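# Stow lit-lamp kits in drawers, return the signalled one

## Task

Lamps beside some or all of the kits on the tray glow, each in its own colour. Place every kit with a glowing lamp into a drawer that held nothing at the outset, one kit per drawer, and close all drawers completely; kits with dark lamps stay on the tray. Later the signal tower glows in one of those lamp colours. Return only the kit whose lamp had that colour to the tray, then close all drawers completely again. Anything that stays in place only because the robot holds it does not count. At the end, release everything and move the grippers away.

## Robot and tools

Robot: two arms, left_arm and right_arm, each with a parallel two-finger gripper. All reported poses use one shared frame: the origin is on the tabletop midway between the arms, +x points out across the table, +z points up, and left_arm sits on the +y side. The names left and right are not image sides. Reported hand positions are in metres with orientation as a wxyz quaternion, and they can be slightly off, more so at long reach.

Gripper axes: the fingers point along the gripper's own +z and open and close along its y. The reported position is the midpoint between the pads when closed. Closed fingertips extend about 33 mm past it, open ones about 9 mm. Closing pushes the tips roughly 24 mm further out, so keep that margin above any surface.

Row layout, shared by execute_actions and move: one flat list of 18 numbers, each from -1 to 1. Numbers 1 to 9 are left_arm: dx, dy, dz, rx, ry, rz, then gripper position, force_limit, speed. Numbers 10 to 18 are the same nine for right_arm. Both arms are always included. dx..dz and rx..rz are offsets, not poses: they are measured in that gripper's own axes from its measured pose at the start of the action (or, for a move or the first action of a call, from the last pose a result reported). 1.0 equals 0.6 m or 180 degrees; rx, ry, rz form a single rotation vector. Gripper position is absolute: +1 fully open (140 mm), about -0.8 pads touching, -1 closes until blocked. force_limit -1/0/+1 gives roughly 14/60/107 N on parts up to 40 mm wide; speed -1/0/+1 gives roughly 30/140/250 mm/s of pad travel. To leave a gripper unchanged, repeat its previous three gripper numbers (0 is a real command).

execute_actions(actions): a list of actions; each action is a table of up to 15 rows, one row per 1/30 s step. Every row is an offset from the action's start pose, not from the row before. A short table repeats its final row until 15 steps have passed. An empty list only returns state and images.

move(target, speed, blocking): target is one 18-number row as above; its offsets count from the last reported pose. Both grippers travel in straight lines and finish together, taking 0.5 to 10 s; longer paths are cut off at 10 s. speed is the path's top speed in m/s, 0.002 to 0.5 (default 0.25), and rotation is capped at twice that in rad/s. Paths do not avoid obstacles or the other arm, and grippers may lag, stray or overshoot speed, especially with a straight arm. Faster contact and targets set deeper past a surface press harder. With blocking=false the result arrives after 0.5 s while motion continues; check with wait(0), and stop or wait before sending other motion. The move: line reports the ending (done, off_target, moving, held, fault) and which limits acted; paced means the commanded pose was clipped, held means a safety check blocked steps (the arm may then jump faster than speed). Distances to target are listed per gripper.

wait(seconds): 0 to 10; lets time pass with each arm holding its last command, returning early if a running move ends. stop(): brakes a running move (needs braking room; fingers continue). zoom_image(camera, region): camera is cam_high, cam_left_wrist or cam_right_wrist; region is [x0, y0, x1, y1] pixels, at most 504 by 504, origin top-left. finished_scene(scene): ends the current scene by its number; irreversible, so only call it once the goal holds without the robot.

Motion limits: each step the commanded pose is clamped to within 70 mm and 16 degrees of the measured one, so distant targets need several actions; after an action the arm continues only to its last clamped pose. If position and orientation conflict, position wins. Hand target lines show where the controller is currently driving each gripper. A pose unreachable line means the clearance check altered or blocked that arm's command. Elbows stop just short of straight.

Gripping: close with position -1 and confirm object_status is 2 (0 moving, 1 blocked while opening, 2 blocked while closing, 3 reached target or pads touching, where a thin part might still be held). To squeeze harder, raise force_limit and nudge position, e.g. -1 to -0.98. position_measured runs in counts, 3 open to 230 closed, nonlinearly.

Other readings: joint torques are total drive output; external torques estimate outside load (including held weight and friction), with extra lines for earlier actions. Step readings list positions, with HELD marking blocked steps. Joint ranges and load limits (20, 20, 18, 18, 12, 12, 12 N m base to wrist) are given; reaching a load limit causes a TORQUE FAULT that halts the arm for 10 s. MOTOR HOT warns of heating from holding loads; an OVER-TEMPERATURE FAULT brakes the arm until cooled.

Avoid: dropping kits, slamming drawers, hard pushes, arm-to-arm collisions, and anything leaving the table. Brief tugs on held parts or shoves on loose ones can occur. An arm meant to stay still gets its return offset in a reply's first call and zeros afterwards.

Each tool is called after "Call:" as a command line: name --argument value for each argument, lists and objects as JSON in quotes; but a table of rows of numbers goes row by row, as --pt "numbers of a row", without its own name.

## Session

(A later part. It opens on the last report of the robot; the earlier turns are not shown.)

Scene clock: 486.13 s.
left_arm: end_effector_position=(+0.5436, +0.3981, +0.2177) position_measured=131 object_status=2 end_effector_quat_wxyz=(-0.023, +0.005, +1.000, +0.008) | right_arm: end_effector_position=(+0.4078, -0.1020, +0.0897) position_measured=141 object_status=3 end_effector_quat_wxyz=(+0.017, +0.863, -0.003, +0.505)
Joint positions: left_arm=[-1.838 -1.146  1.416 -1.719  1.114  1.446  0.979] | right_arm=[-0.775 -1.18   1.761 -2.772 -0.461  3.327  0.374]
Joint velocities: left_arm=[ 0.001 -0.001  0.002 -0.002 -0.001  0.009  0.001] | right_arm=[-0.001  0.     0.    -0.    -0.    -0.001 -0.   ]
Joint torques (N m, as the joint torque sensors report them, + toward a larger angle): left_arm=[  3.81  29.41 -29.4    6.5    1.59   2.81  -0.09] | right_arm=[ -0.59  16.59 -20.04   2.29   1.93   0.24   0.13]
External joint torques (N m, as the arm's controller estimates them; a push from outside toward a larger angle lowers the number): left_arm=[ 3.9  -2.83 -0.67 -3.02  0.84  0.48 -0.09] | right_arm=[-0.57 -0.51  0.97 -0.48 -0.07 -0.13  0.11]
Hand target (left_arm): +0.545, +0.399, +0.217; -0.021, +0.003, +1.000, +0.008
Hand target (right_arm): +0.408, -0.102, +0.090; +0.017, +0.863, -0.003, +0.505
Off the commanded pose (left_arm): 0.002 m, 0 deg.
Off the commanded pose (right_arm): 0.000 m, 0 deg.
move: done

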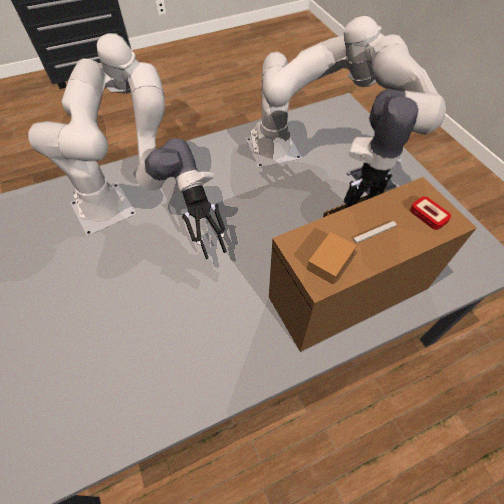

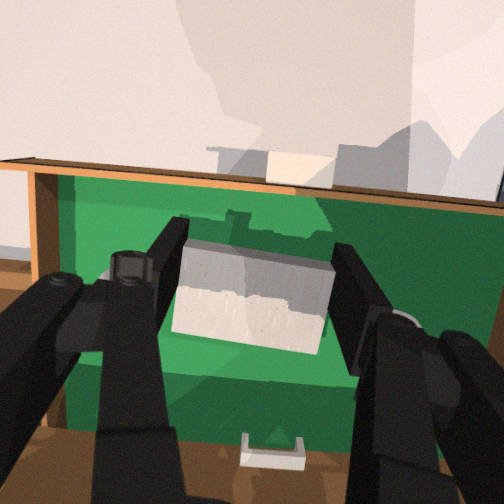

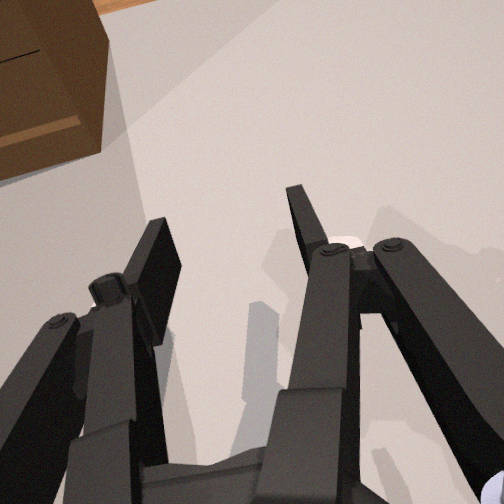

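Call:
move --target '[0,0,0,0,0,0,0.3,-0.2,-0.5,0,0,0,0,0,0,-0.1,0,0]'

Call:
move --target '[0.01,0,-0.08,0,0,0,0.3,-0.2,-0.5,0,0,0,0,0,0,-0.1,0,0]' --speed 0.1

Call:
move --target '[0.17,0,0,0,-0.15,0,-0.3,-0.2,-0.5,0,0,0,0,0,0,-0.1,0,0]' --speed 0.2

Scene clock: 490.17 s.
left_arm: end_effector_position=(+0.5439, +0.3979, +0.2176) position_measured=91 object_status=3 end_effector_quat_wxyz=(-0.023, +0.005, +1.000, +0.008) | right_arm: end_effector_position=(+0.4078, -0.1020, +0.0897) position_measured=141 object_status=3 end_effector_quat_wxyz=(+0.017, +0.863, -0.003, +0.505)
Joint positions: left_arm=[-1.837 -1.146  1.417 -1.72   1.114  1.448  0.979] | right_arm=[-0.775 -1.18   1.761 -2.772 -0.461  3.327  0.374]
Joint velocities: left_arm=[-0.     0.001  0.     0.     0.001  0.    -0.   ] | right_arm=[ 0.002 -0.    -0.001  0.    -0.    -0.001  0.001]
Joint torques (N m, as the joint torque sensors report them, + toward a larger angle): left_arm=[  0.51  30.63 -30.41   9.41   0.56   2.06   0.11] | right_arm=[ -0.65  16.66 -19.82   2.18   1.96   0.27   0.12]
External joint torques (N m, as the arm's controller estimates them; a push from outside toward a larger angle lowers the number): left_arm=[ 0.43 -1.67 -1.6  -0.21 -0.21 -0.27  0.1 ] | right_arm=[-0.76 -0.52  1.23 -0.71 -0.05 -0.12  0.09]
Hand target (left_arm): +0.544, +0.398, +0.218; -0.023, +0.005, +1.000, +0.008
Hand target (right_arm): +0.408, -0.102, +0.090; +0.017, +0.863, -0.003, +0.505
Off the commanded pose (left_arm): 0.000 m, 0 deg.
Off the commanded pose (right_arm): 0.000 m, 0 deg.
move: done

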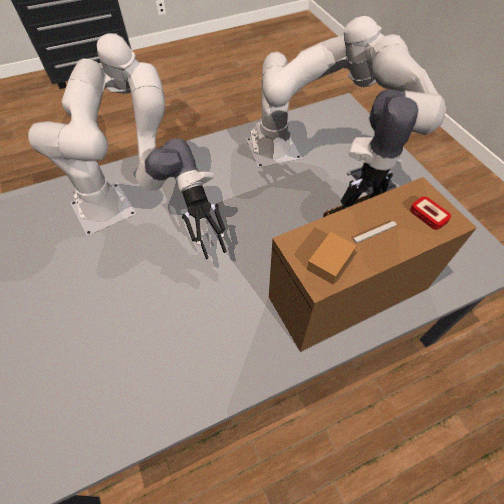

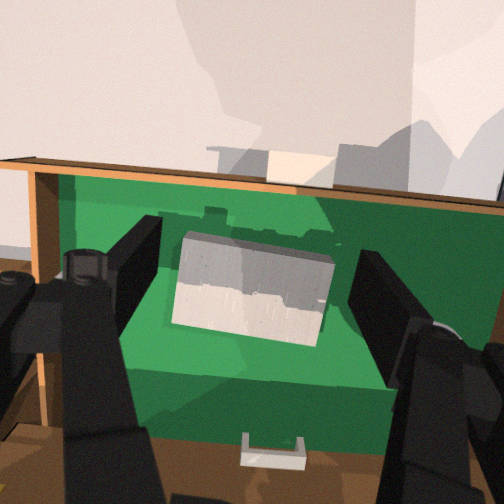

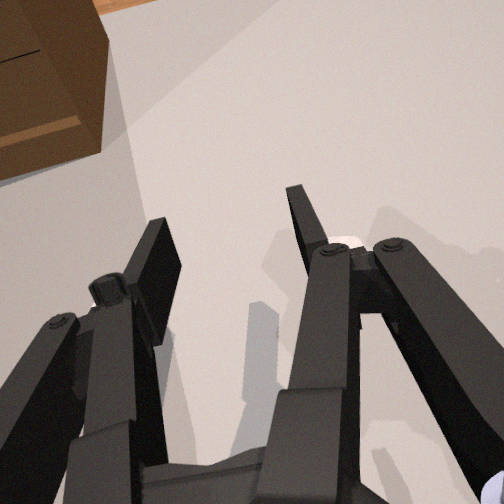

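Scene clock: 491.13 s.
left_arm: end_effector_position=(+0.5411, +0.3990, +0.2652) position_measured=91 object_status=3 end_effector_quat_wxyz=(-0.021, +0.001, +1.000, +0.008) | right_arm: end_effector_position=(+0.4078, -0.1020, +0.0897) position_measured=141 object_status=3 end_effector_quat_wxyz=(+0.017, +0.863, -0.003, +0.505)
Joint positions: left_arm=[-1.847 -1.098  1.362 -1.652  1.067  1.38   0.993] | right_arm=[-0.775 -1.18   1.761 -2.772 -0.461  3.327  0.374]
Joint velocities: left_arm=[-0.002  0.001 -0.     0.002  0.001 -0.012  0.007] | right_arm=[ 0.     0.001  0.     0.     0.001 -0.    -0.001]
Joint torques (N m, as the joint torque sensors report them, + toward a larger angle): left_arm=[ -1.03  29.92 -30.03  11.5   -0.43   1.73   0.46] | right_arm=[ -0.48  16.7  -20.06   2.14   1.96   0.23   0.1 ]
External joint torques (N m, as the arm's controller estimates them; a push from outside toward a larger angle lowers the number): left_arm=[-1.05 -2.12 -2.3   1.37 -1.2  -0.62  0.45] | right_arm=[-0.47 -0.45  0.97 -0.64 -0.04 -0.15  0.08]
Hand target (left_arm): +0.540, +0.398, +0.266; -0.023, +0.005, +1.000, +0.007
Hand target (right_arm): +0.408, -0.102, +0.090; +0.017, +0.863, -0.003, +0.505
Off the commanded pose (left_arm): 0.002 m, 0 deg.
Off the commanded pose (right_arm): 0.000 m, 0 deg.
move: done

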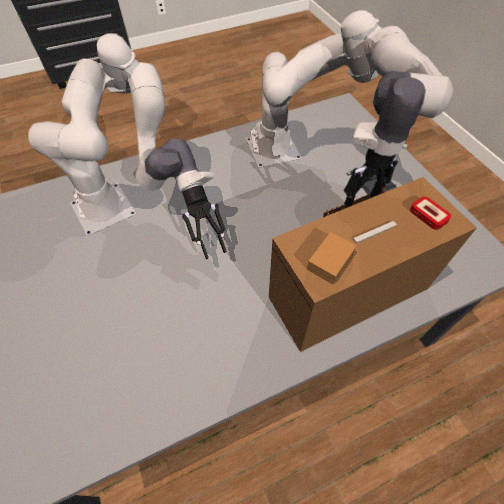

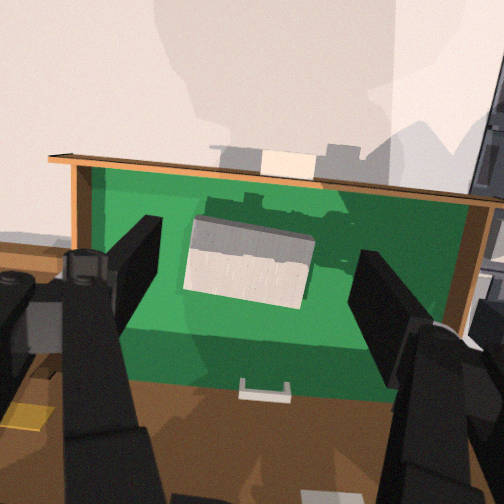

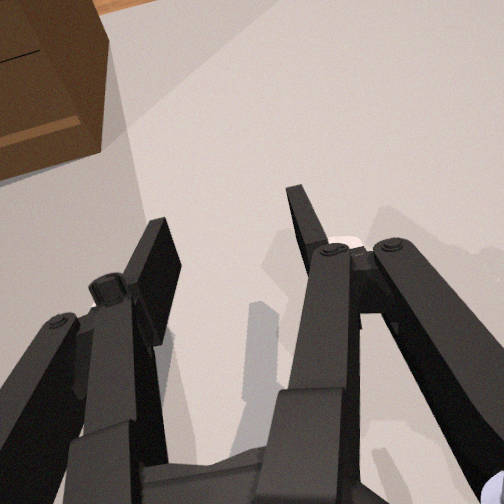

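Scene clock: 492.87 s.
left_arm: end_effector_position=(+0.4397, +0.4045, +0.2673) position_measured=167 object_status=3 end_effector_quat_wxyz=(+0.208, +0.006, +0.978, +0.009) | right_arm: end_effector_position=(+0.4078, -0.1020, +0.0897) position_measured=141 object_status=3 end_effector_quat_wxyz=(+0.017, +0.863, -0.003, +0.505)
Joint positions: left_arm=[-1.199 -1.392  1.028 -2.509  1.332  1.699  0.792] | right_arm=[-0.775 -1.18   1.761 -2.772 -0.461  3.327  0.374]
Joint velocities: left_arm=[ 0.002  0.001  0.    -0.002  0.005  0.013 -0.028] | right_arm=[-0.001 -0.     0.002 -0.    -0.001 -0.    -0.   ]
Joint torques (N m, as the joint torque sensors report them, + toward a larger angle): left_arm=[  1.94  13.38 -26.59   9.36   2.27   3.28  -0.12] | right_arm=[ -0.5   16.82 -20.     2.11   1.96   0.27   0.13]
External joint torques (N m, as the arm's controller estimates them; a push from outside toward a larger angle lowers the number): left_arm=[ 2.04 -3.09 -2.89 -1.89  0.91  0.38 -0.12] | right_arm=[-0.45 -0.28  1.01 -0.63 -0.04 -0.1   0.1 ]
Hand target (left_arm): +0.441, +0.405, +0.269; +0.213, +0.000, +0.977, +0.008
Hand target (right_arm): +0.408, -0.102, +0.090; +0.017, +0.863, -0.003, +0.505
Off the commanded pose (left_arm): 0.006 m, 1 deg.
Off the commanded pose (right_arm): 0.000 m, 0 deg.
move: off_target (left_arm)

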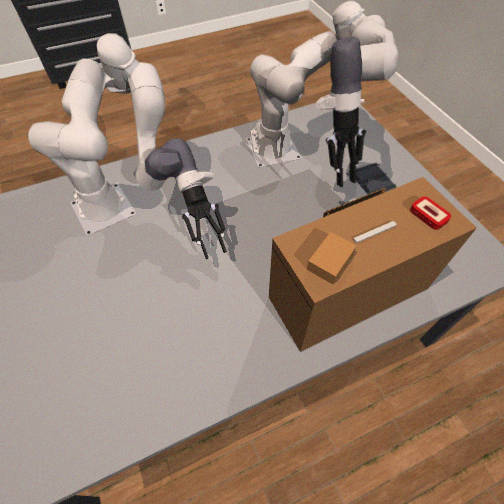

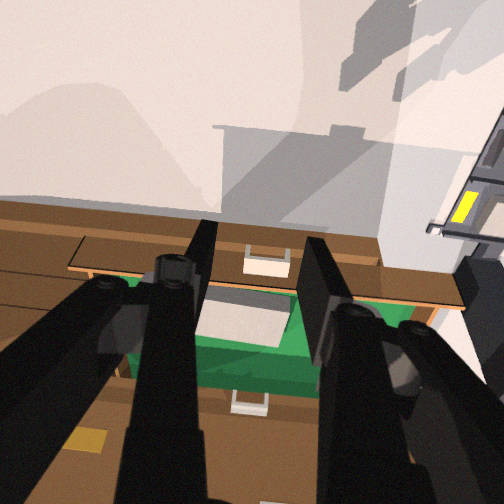

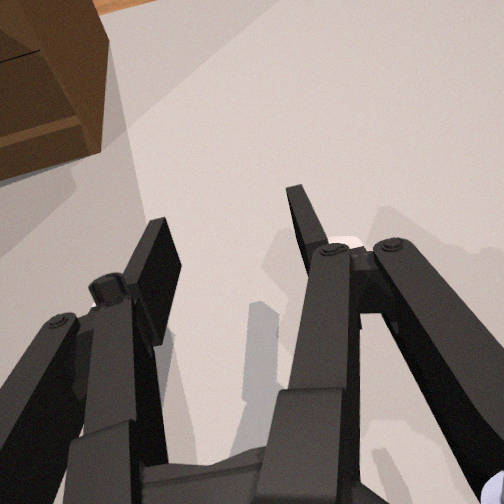

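Call:
move --target '[0.046,-0.012,0.103,0,-0.09,0,-0.3,-0.2,-0.5,0,0,0,0,0,0,-0.1,0,0]' --speed 0.12

Scene clock: 496.20 s.
left_arm: end_effector_position=(+0.4385, +0.4021, +0.1960) position_measured=167 object_status=3 end_effector_quat_wxyz=(+0.340, +0.008, +0.941, +0.011) | right_arm: end_effector_position=(+0.4078, -0.1020, +0.0897) position_measured=141 object_status=3 end_effector_quat_wxyz=(+0.017, +0.863, -0.003, +0.505)
Joint positions: left_arm=[-0.966 -1.6    1.303 -2.844  1.852  1.923  0.708] | right_arm=[-0.775 -1.18   1.761 -2.772 -0.461  3.327  0.374]
Joint velocities: left_arm=[-0.001 -0.005  0.    -0.001  0.014  0.    -0.009] | right_arm=[-0.002 -0.     0.001 -0.    -0.     0.001  0.001]
Joint torques (N m, as the joint torque sensors report them, + toward a larger angle): left_arm=[  2.25  10.65 -20.7    3.52   2.29   3.49  -0.13] | right_arm=[ -0.49  16.77 -20.03   2.08   1.93   0.27   0.15]
External joint torques (N m, as the arm's controller estimates them; a push from outside toward a larger angle lowers the number): left_arm=[ 2.27 -2.87  0.44 -1.63  0.9   0.63 -0.12] | right_arm=[-0.48 -0.37  0.99 -0.73 -0.07 -0.12  0.13]
Hand target (left_arm): +0.439, +0.402, +0.197; +0.342, +0.006, +0.940, +0.010
Hand target (right_arm): +0.408, -0.102, +0.090; +0.017, +0.863, -0.003, +0.505
Off the commanded pose (left_arm): 0.005 m, 1 deg.
Off the commanded pose (right_arm): 0.000 m, 0 deg.
move: off_target (left_arm)

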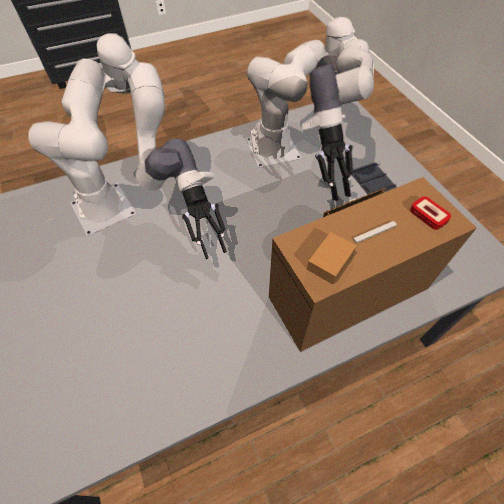

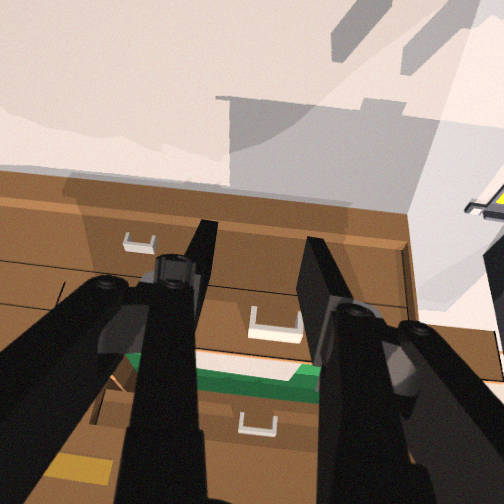

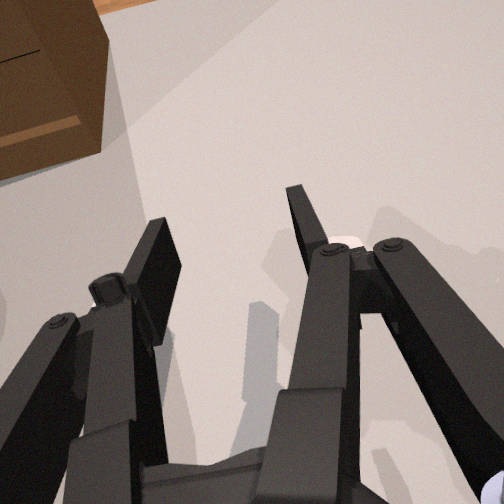

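Call:
move --target '[-0.043,-0.009,0.03,0,0,0,-0.3,-0.2,-0.5,0,0,0,0,0,0,-0.1,0,0]' --speed 0.04

Call:
move --target '[-0.1,0,0.085,0,-0.08,0,-0.3,-0.2,-0.5,0,0,0,0,0,0,-0.1,0,0]' --speed 0.05

Scene clock: 499.30 s.
left_arm: end_effector_position=(+0.4687, +0.3932, +0.1995) position_measured=167 object_status=3 end_effector_quat_wxyz=(+0.340, +0.012, +0.940, +0.009) | right_arm: end_effector_position=(+0.4078, -0.1020, +0.0897) position_measured=141 object_status=3 end_effector_quat_wxyz=(+0.017, +0.863, -0.003, +0.505)
Joint positions: left_arm=[-1.086 -1.568  1.312 -2.755  1.872  1.922  0.679] | right_arm=[-0.775 -1.18   1.761 -2.772 -0.461  3.327  0.374]
Joint velocities: left_arm=[-0.001  0.004  0.002  0.006  0.001  0.001 -0.017] | right_arm=[ 0.001  0.002  0.    -0.001 -0.001  0.    -0.002]
Joint torques (N m, as the joint torque sensors report them, + toward a larger angle): left_arm=[ -0.47  12.97 -23.91   5.85   2.61   2.53  -0.18] | right_arm=[ -0.54  16.84 -20.     1.9    1.94   0.25   0.14]
External joint torques (N m, as the arm's controller estimates them; a push from outside toward a larger angle lowers the number): left_arm=[-0.72 -1.58 -0.99  0.64  1.2  -0.28 -0.16] | right_arm=[-0.56 -0.29  1.02 -0.9  -0.06 -0.13  0.11]
Hand target (left_arm): +0.470, +0.395, +0.199; +0.341, +0.008, +0.940, +0.011
Hand target (right_arm): +0.408, -0.102, +0.090; +0.017, +0.863, -0.003, +0.505
Off the commanded pose (left_arm): 0.004 m, 1 deg.
Off the commanded pose (right_arm): 0.000 m, 0 deg.
move: off_target (left_arm)

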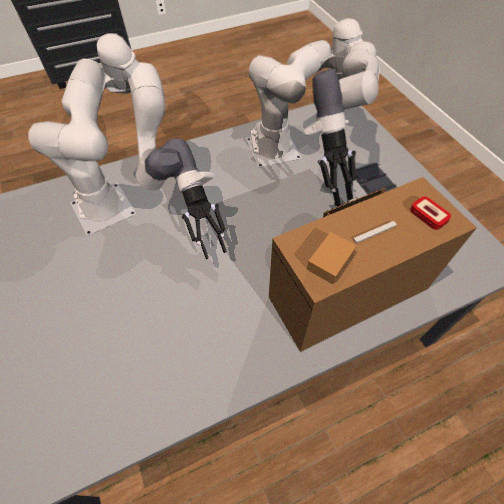

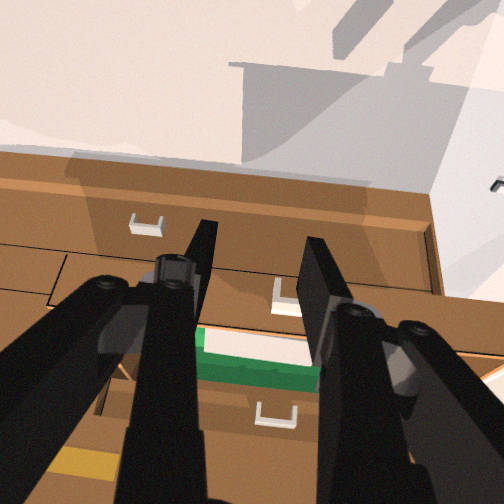

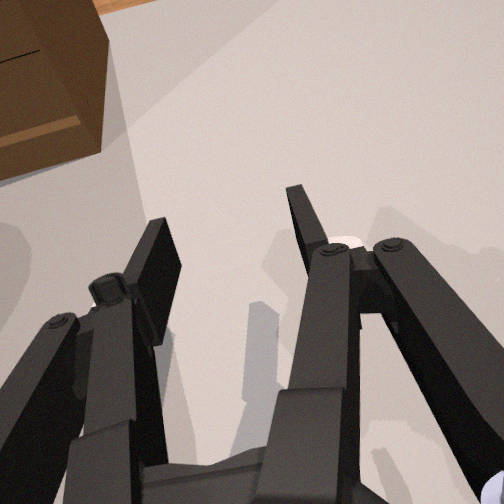

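Scene clock: 502.10 s.
left_arm: end_effector_position=(+0.5446, +0.3946, +0.1915) position_measured=167 object_status=3 end_effector_quat_wxyz=(+0.448, +0.009, +0.894, +0.010) | right_arm: end_effector_position=(+0.4078, -0.1020, +0.0897) position_measured=141 object_status=3 end_effector_quat_wxyz=(+0.017, +0.863, -0.003, +0.505)
Joint positions: left_arm=[-1.175 -1.691  1.534 -2.673  2.332  2.039  0.617] | right_arm=[-0.775 -1.18   1.761 -2.772 -0.461  3.327  0.374]
Joint velocities: left_arm=[ 0.002 -0.02   0.01   0.003  0.021  0.001 -0.003] | right_arm=[-0.001 -0.001 -0.     0.001  0.001 -0.001 -0.   ]
Joint torques (N m, as the joint torque sensors report them, + toward a larger angle): left_arm=[ -2.1   12.32 -27.04  -1.84   3.     3.98   0.02] | right_arm=[ -0.37  16.76 -19.96   2.16   1.95   0.27   0.11]
External joint torques (N m, as the arm's controller estimates them; a push from outside toward a larger angle lowers the number): left_arm=[-2.29 -3.64 -1.95 -0.54  1.71  1.44  0.04] | right_arm=[-0.33 -0.38  1.1  -0.66 -0.06 -0.11  0.09]
Hand target (left_arm): +0.547, +0.391, +0.197; +0.455, +0.012, +0.891, +0.008
Hand target (right_arm): +0.408, -0.102, +0.090; +0.017, +0.863, -0.003, +0.505
Off the commanded pose (left_arm): 0.008 m, 1 deg.
Off the commanded pose (right_arm): 0.000 m, 0 deg.
move: off_target (left_arm)

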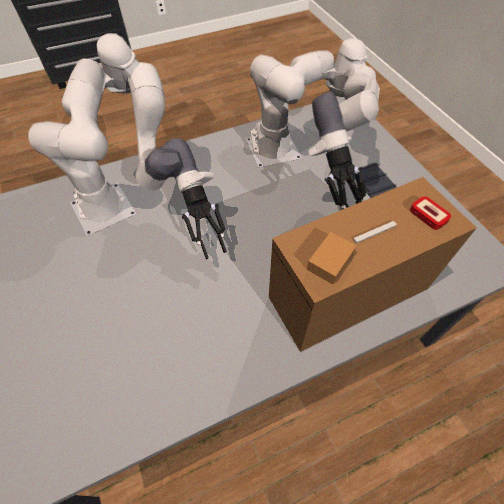

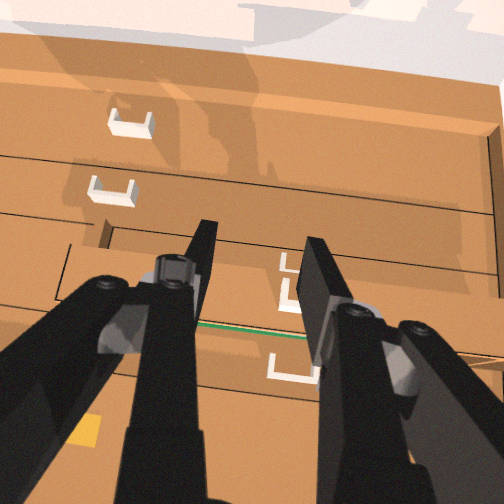

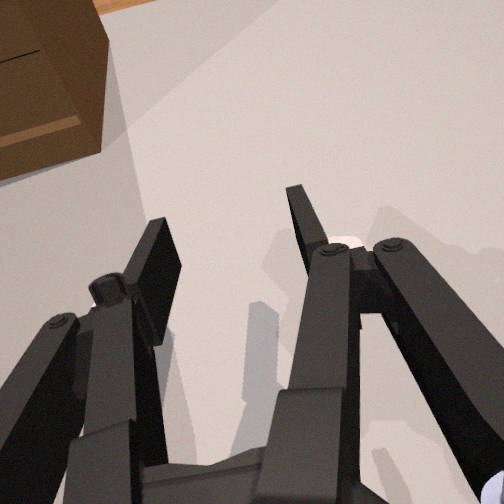

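Call:
move --target '[0.012,0,-0.02,0,0,0,-0.3,-0.2,-0.5,0,0,0,0,0,0,-0.1,0,0]' --speed 0.04

Call:
move --target '[-0.003,0.022,0,0,-0.03,0,-0.2,-0.2,-0.5,0,0,0,0,0,0,-0.1,0,0]' --speed 0.04

Call:
move --target '[-0.04,0,0.064,0,0,0,-0.2,-0.2,-0.5,0,0,0,0,0,0,-0.1,0,0]' --speed 0.04

Scene clock: 505.50 s.
left_arm: end_effector_position=(+0.5319, +0.3954, +0.1925) position_measured=167 object_status=3 end_effector_quat_wxyz=(+0.448, +0.008, +0.894, +0.010) | right_arm: end_effector_position=(+0.4078, -0.1020, +0.0897) position_measured=141 object_status=3 end_effector_quat_wxyz=(+0.017, +0.863, -0.003, +0.505)
Joint positions: left_arm=[-1.133 -1.692  1.535 -2.712  2.328  2.039  0.616] | right_arm=[-0.775 -1.18   1.761 -2.772 -0.461  3.327  0.374]
Joint velocities: left_arm=[ 0.004 -0.     0.001 -0.004 -0.003 -0.    -0.001] | right_arm=[-0.     0.    -0.     0.001 -0.002 -0.001 -0.001]
Joint torques (N m, as the joint torque sensors report them, + toward a larger angle): left_arm=[  1.64  13.61 -26.1   -3.34   0.13   2.56   0.24] | right_arm=[ -0.76  16.85 -19.79   2.07   1.96   0.26   0.13]
External joint torques (N m, as the arm's controller estimates them; a push from outside toward a larger angle lowers the number): left_arm=[ 1.66 -1.55 -2.   -2.02 -1.14  0.02  0.26] | right_arm=[-0.76 -0.29  1.25 -0.75 -0.04 -0.12  0.1 ]
Hand target (left_arm): +0.531, +0.395, +0.193; +0.447, +0.010, +0.894, +0.011
Hand target (right_arm): +0.408, -0.102, +0.090; +0.017, +0.863, -0.003, +0.505
Off the commanded pose (left_arm): 0.001 m, 0 deg.
Off the commanded pose (right_arm): 0.000 m, 0 deg.
move: done

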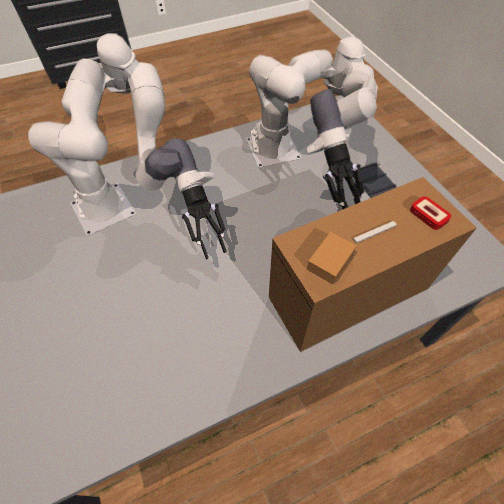

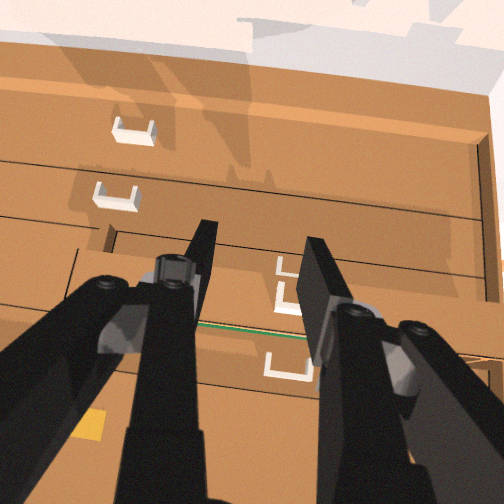

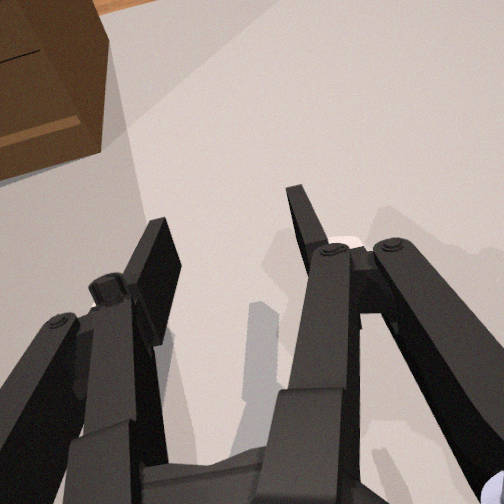

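Scene clock: 506.93 s.
left_arm: end_effector_position=(+0.5330, +0.4109, +0.1908) position_measured=154 object_status=3 end_effector_quat_wxyz=(+0.485, +0.006, +0.874, +0.012) | right_arm: end_effector_position=(+0.4078, -0.1020, +0.0897) position_measured=141 object_status=3 end_effector_quat_wxyz=(+0.017, +0.863, -0.003, +0.505)
Joint positions: left_arm=[-1.054 -1.718  1.621 -2.729  2.469  2.133  0.616] | right_arm=[-0.775 -1.18   1.761 -2.772 -0.461  3.327  0.374]
Joint velocities: left_arm=[ 0.007 -0.     0.004  0.001  0.017  0.016 -0.001] | right_arm=[-0.     0.003 -0.     0.001 -0.001  0.    -0.002]
Joint torques (N m, as the joint torque sensors report them, + toward a larger angle): left_arm=[  0.87  11.8  -23.1   -4.98   1.94   3.18   0.18] | right_arm=[ -0.39  16.65 -19.74   2.18   1.94   0.29   0.15]
External joint torques (N m, as the arm's controller estimates them; a push from outside toward a larger angle lowers the number): left_arm=[ 0.78 -2.69  0.47 -1.73  0.88  0.74  0.2 ] | right_arm=[-0.36 -0.54  1.29 -0.62 -0.06 -0.09  0.12]
Hand target (left_arm): +0.533, +0.409, +0.193; +0.489, +0.009, +0.872, +0.010
Hand target (right_arm): +0.408, -0.102, +0.090; +0.017, +0.863, -0.003, +0.505
Off the commanded pose (left_arm): 0.004 m, 1 deg.
Off the commanded pose (right_arm): 0.000 m, 0 deg.
move: off_target (left_arm)

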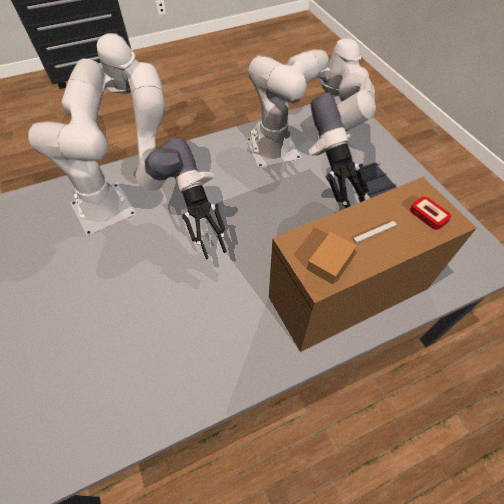

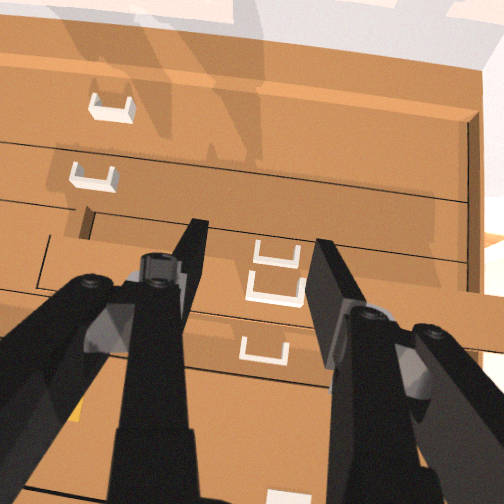

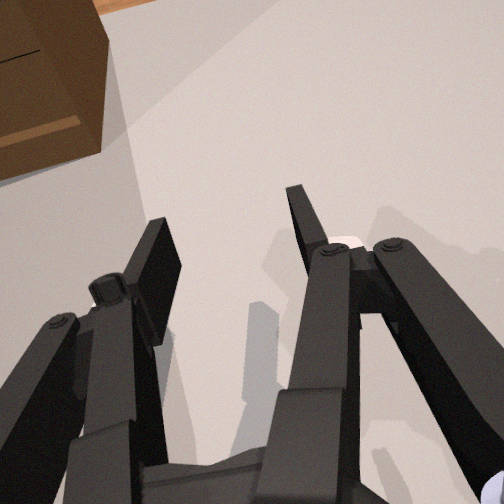

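Scene clock: 508.37 s.
left_arm: end_effector_position=(+0.5776, +0.4126, +0.1910) position_measured=154 object_status=3 end_effector_quat_wxyz=(+0.485, +0.005, +0.875, +0.013) | right_arm: end_effector_position=(+0.4078, -0.1020, +0.0897) position_measured=141 object_status=3 end_effector_quat_wxyz=(+0.017, +0.863, -0.003, +0.505)
Joint positions: left_arm=[-1.196 -1.731  1.598 -2.594  2.472  2.119  0.616] | right_arm=[-0.775 -1.18   1.761 -2.772 -0.461  3.327  0.374]
Joint velocities: left_arm=[-0.003  0.    -0.001  0.003  0.    -0.001  0.   ] | right_arm=[ 0.    -0.     0.     0.     0.001  0.    -0.001]
Joint torques (N m, as the joint torque sensors report them, + toward a larger angle): left_arm=[ -2.06  13.37 -26.79  -3.32   1.67   2.65  -0.03] | right_arm=[ -0.34  16.81 -19.98   2.42   1.93   0.27   0.14]
External joint torques (N m, as the arm's controller estimates them; a push from outside toward a larger angle lowers the number): left_arm=[-2.09 -3.47 -0.75  0.14  0.58  0.2  -0.01] | right_arm=[-0.37 -0.31  1.02 -0.39 -0.07 -0.11  0.12]
Hand target (left_arm): +0.579, +0.410, +0.192; +0.486, +0.006, +0.874, +0.011
Hand target (right_arm): +0.408, -0.102, +0.090; +0.017, +0.863, -0.003, +0.505
Off the commanded pose (left_arm): 0.002 m, 0 deg.
Off the commanded pose (right_arm): 0.000 m, 0 deg.
move: done

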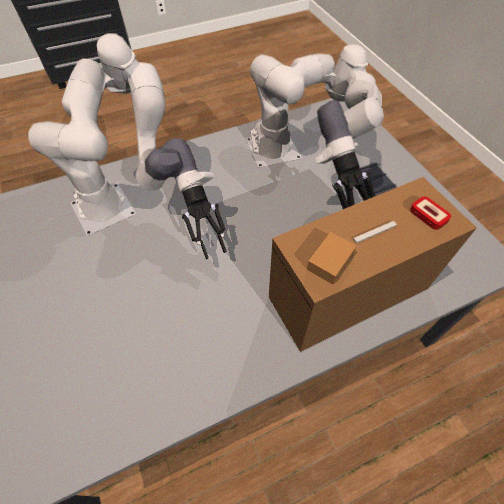

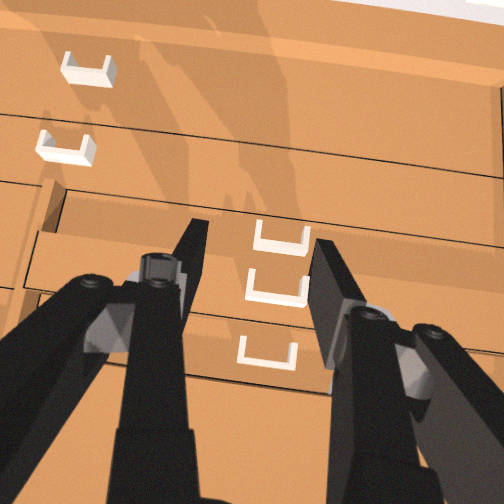

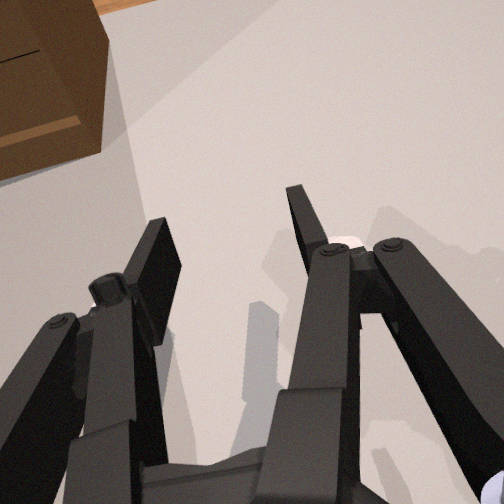

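Call:
move --target '[-0.024,0.008,0.034,0,0,0,-0.2,-0.2,-0.5,0,0,0,0,0,0,-0.1,0,0]' --speed 0.025

Scene clock: 510.77 s.
left_arm: end_effector_position=(+0.5987, +0.4145, +0.1915) position_measured=154 object_status=3 end_effector_quat_wxyz=(+0.484, +0.003, +0.875, +0.011) | right_arm: end_effector_position=(+0.4078, -0.1020, +0.0897) position_measured=141 object_status=3 end_effector_quat_wxyz=(+0.017, +0.863, -0.003, +0.505)
Joint positions: left_arm=[-1.257 -1.731  1.586 -2.527  2.462  2.126  0.619] | right_arm=[-0.775 -1.18   1.761 -2.772 -0.461  3.327  0.374]
Joint velocities: left_arm=[ 0.    -0.    -0.002  0.001 -0.006 -0.    -0.001] | right_arm=[-0.001 -0.     0.    -0.001  0.     0.    -0.001]
Joint torques (N m, as the joint torque sensors report them, + toward a larger angle): left_arm=[ -5.03  16.44 -29.81   2.56   1.31   3.28   0.53] | right_arm=[ -0.56  16.65 -19.98   2.28   1.95   0.27   0.12]
External joint torques (N m, as the arm's controller estimates them; a push from outside toward a larger angle lowers the number): left_arm=[-5.15 -1.71 -2.72  5.87  0.24  0.83  0.55] | right_arm=[-0.54 -0.49  1.06 -0.51 -0.06 -0.11  0.1 ]
Hand target (left_arm): +0.603, +0.417, +0.193; +0.485, +0.005, +0.874, +0.013
Hand target (right_arm): +0.408, -0.102, +0.090; +0.017, +0.863, -0.003, +0.505
Off the commanded pose (left_arm): 0.005 m, 0 deg.
Off the commanded pose (right_arm): 0.000 m, 0 deg.
move: off_target (left_arm)

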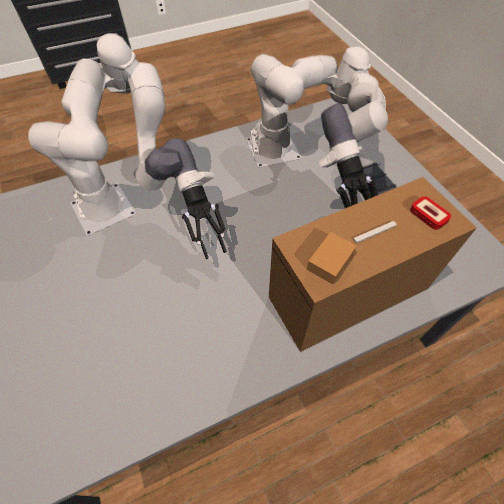

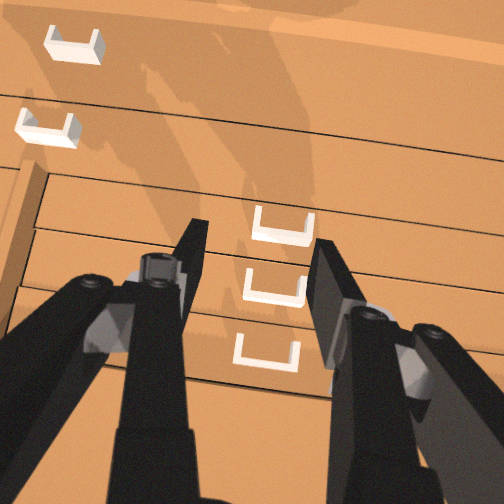

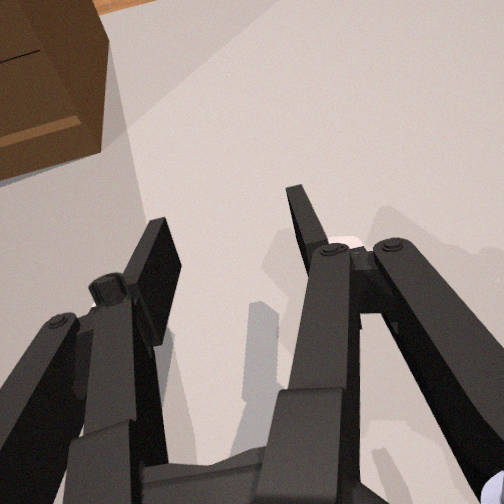

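Call:
move --target '[0.025,0.012,0.004,0,0,0,-0.2,-0.2,-0.5,0,0,0,0,0,0,-0.1,0,0]' --speed 0.025

Scene clock: 513.73 s.
left_arm: end_effector_position=(+0.5931, +0.4233, +0.1762) position_measured=154 object_status=3 end_effector_quat_wxyz=(+0.481, -0.000, +0.877, +0.011) | right_arm: end_effector_position=(+0.4078, -0.1020, +0.0897) position_measured=141 object_status=3 end_effector_quat_wxyz=(+0.017, +0.863, -0.003, +0.505)
Joint positions: left_arm=[-1.223 -1.731  1.625 -2.533  2.485  2.152  0.619] | right_arm=[-0.775 -1.18   1.761 -2.772 -0.461  3.327  0.374]
Joint velocities: left_arm=[ 0.001  0.002  0.003 -0.003  0.007  0.015 -0.   ] | right_arm=[ 0.002  0.001 -0.    -0.001 -0.001 -0.    -0.   ]
Joint torques (N m, as the joint torque sensors report them, + toward a larger angle): left_arm=[  2.09  15.88 -27.19  -6.1    1.93   2.91   0.25] | right_arm=[ -0.42  16.97 -20.04   2.05   1.96   0.28   0.12]
External joint torques (N m, as the arm's controller estimates them; a push from outside toward a larger angle lowers the number): left_arm=[ 2.16 -1.98 -0.22 -2.04  0.91  0.43  0.27] | right_arm=[-0.45 -0.17  0.99 -0.71 -0.04 -0.1   0.09]
Hand target (left_arm): +0.593, +0.422, +0.177; +0.483, +0.003, +0.875, +0.011
Hand target (right_arm): +0.408, -0.102, +0.090; +0.017, +0.863, -0.003, +0.505
Off the commanded pose (left_arm): 0.002 m, 0 deg.
Off the commanded pose (right_arm): 0.000 m, 0 deg.
move: done

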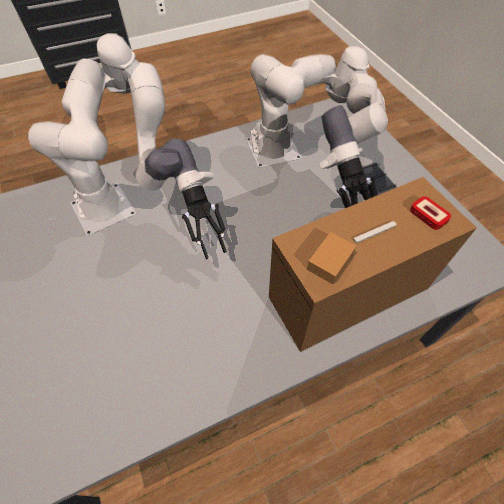

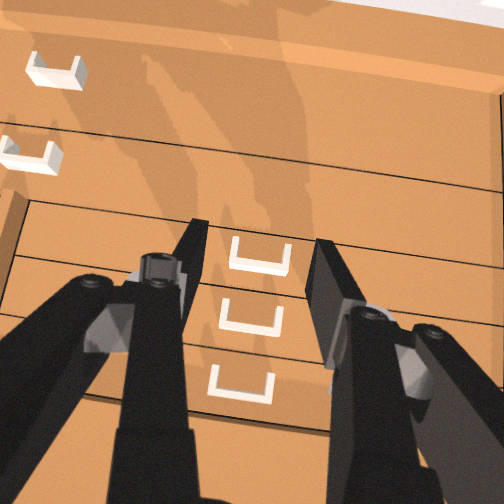

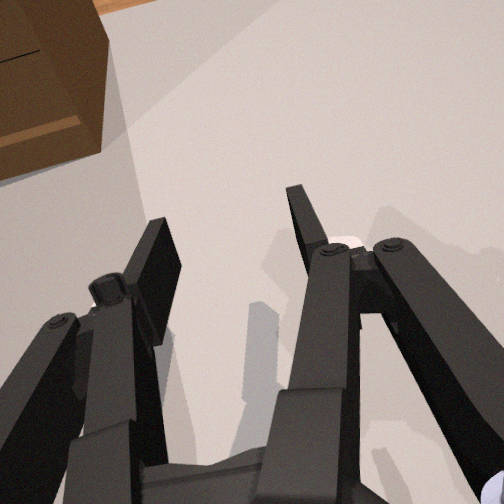

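Call:
move --target '[-0.008,0,0.003,0,0,0,-0.3,-0.2,-0.5,0,0,0,0,0,0,-0.1,0,0]' --speed 0.015

Call:
move --target '[0,0,0,0,0,0,-1,-0.3,-0.7,0,0,0,0,0,0,-0.1,0,0]'

Scene clock: 516.13 s.
left_arm: end_effector_position=(+0.5957, +0.4223, +0.1789) position_measured=167 object_status=3 end_effector_quat_wxyz=(+0.481, -0.000, +0.876, +0.010) | right_arm: end_effector_position=(+0.4078, -0.1020, +0.0897) position_measured=141 object_status=3 end_effector_quat_wxyz=(+0.017, +0.863, -0.003, +0.505)
Joint positions: left_arm=[-1.233 -1.731  1.617 -2.526  2.479  2.15   0.619] | right_arm=[-0.775 -1.18   1.761 -2.772 -0.461  3.327  0.374]
Joint velocities: left_arm=[-0.002 -0.001 -0.002 -0.    -0.004 -0.003 -0.   ] | right_arm=[ 0.    -0.002  0.     0.001 -0.    -0.001  0.001]
Joint torques (N m, as the joint torque sensors report them, + toward a larger angle): left_arm=[ -3.24  16.07 -29.78  -0.57   0.32   2.42   0.18] | right_arm=[ -0.56  16.66 -20.28   1.98   1.96   0.27   0.14]
External joint torques (N m, as the arm's controller estimates them; a push from outside toward a larger angle lowers the number): left_arm=[-3.29 -1.91 -2.72  3.34 -0.7  -0.05  0.2 ] | right_arm=[-0.58 -0.45  0.77 -0.88 -0.05 -0.11  0.12]
Hand target (left_arm): +0.597, +0.423, +0.179; +0.481, -0.000, +0.877, +0.011
Hand target (right_arm): +0.408, -0.102, +0.090; +0.017, +0.863, -0.003, +0.505
Off the commanded pose (left_arm): 0.002 m, 0 deg.
Off the commanded pose (right_arm): 0.000 m, 0 deg.
move: done

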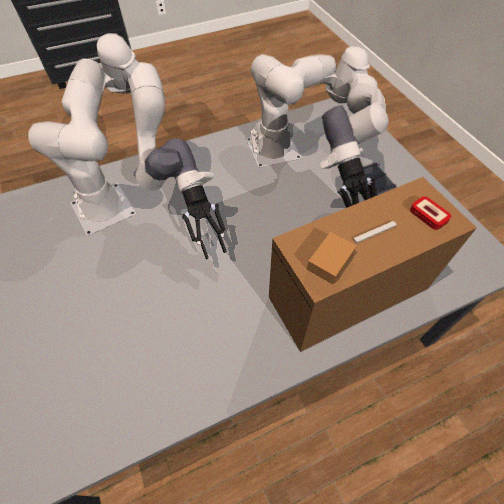

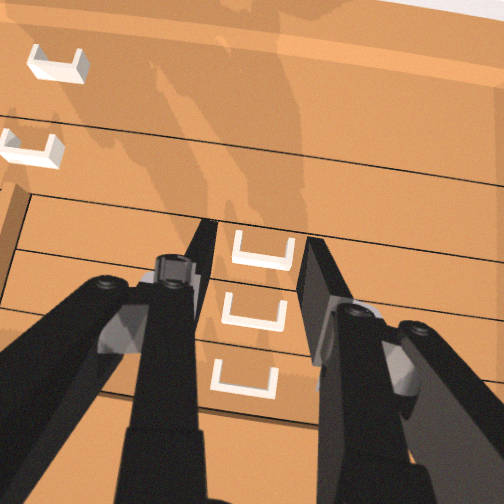

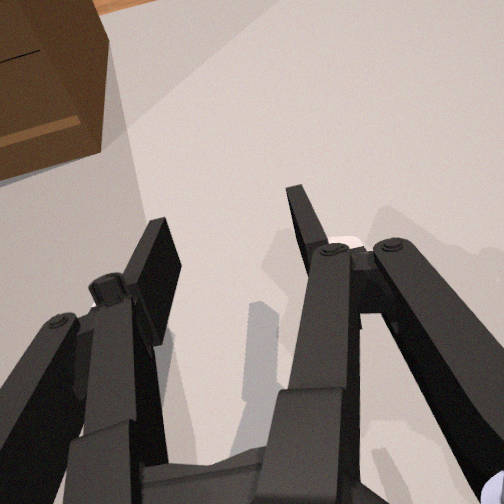

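Scene clock: 516.63 s.
left_arm: end_effector_position=(+0.5954, +0.4241, +0.1783) position_measured=192 object_status=2 end_effector_quat_wxyz=(+0.481, -0.002, +0.877, +0.012) | right_arm: end_effector_position=(+0.4078, -0.1020, +0.0897) position_measured=141 object_status=3 end_effector_quat_wxyz=(+0.017, +0.863, -0.003, +0.505)
Joint positions: left_arm=[-1.23  -1.731  1.617 -2.526  2.479  2.147  0.619] | right_arm=[-0.775 -1.18   1.761 -2.772 -0.461  3.327  0.374]
Joint velocities: left_arm=[-0.     0.001 -0.001 -0.002  0.     0.     0.   ] | right_arm=[ 0.001  0.     0.001 -0.    -0.    -0.001  0.001]
Joint torques (N m, as the joint torque sensors report them, + toward a larger angle): left_arm=[ -0.29  15.3  -28.07  -4.05   0.94   2.91   0.03] | right_arm=[ -0.6   16.83 -20.06   2.27   1.93   0.24   0.15]
External joint torques (N m, as the arm's controller estimates them; a push from outside toward a larger angle lowers the number): left_arm=[-0.16 -2.69 -0.97 -0.01 -0.09  0.4   0.05] | right_arm=[-0.61 -0.33  0.95 -0.53 -0.07 -0.13  0.13]
Hand target (left_arm): +0.596, +0.422, +0.179; +0.481, -0.000, +0.876, +0.010
Hand target (right_arm): +0.408, -0.102, +0.090; +0.017, +0.863, -0.003, +0.505
Off the commanded pose (left_arm): 0.002 m, 0 deg.
Off the commanded pose (right_arm): 0.000 m, 0 deg.
move: done

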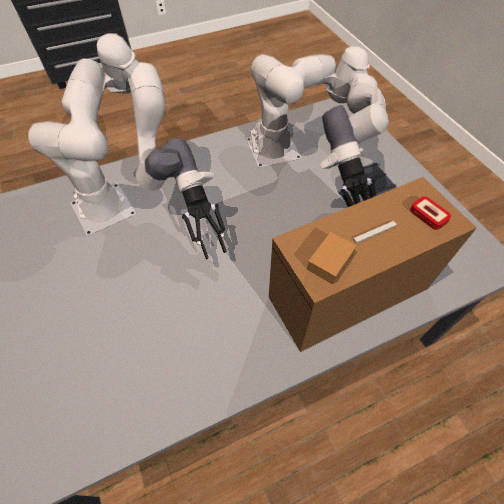

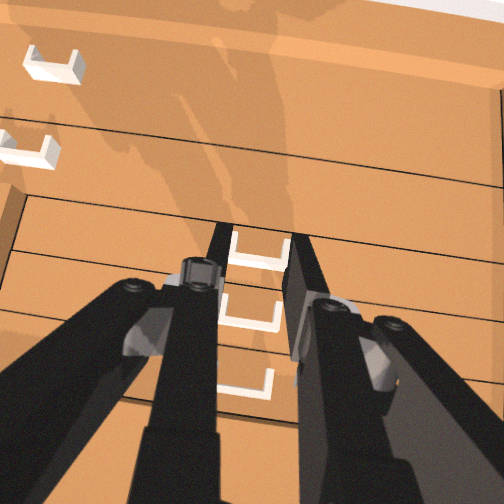

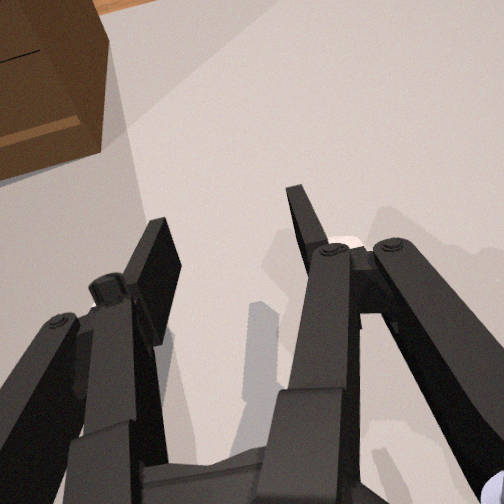

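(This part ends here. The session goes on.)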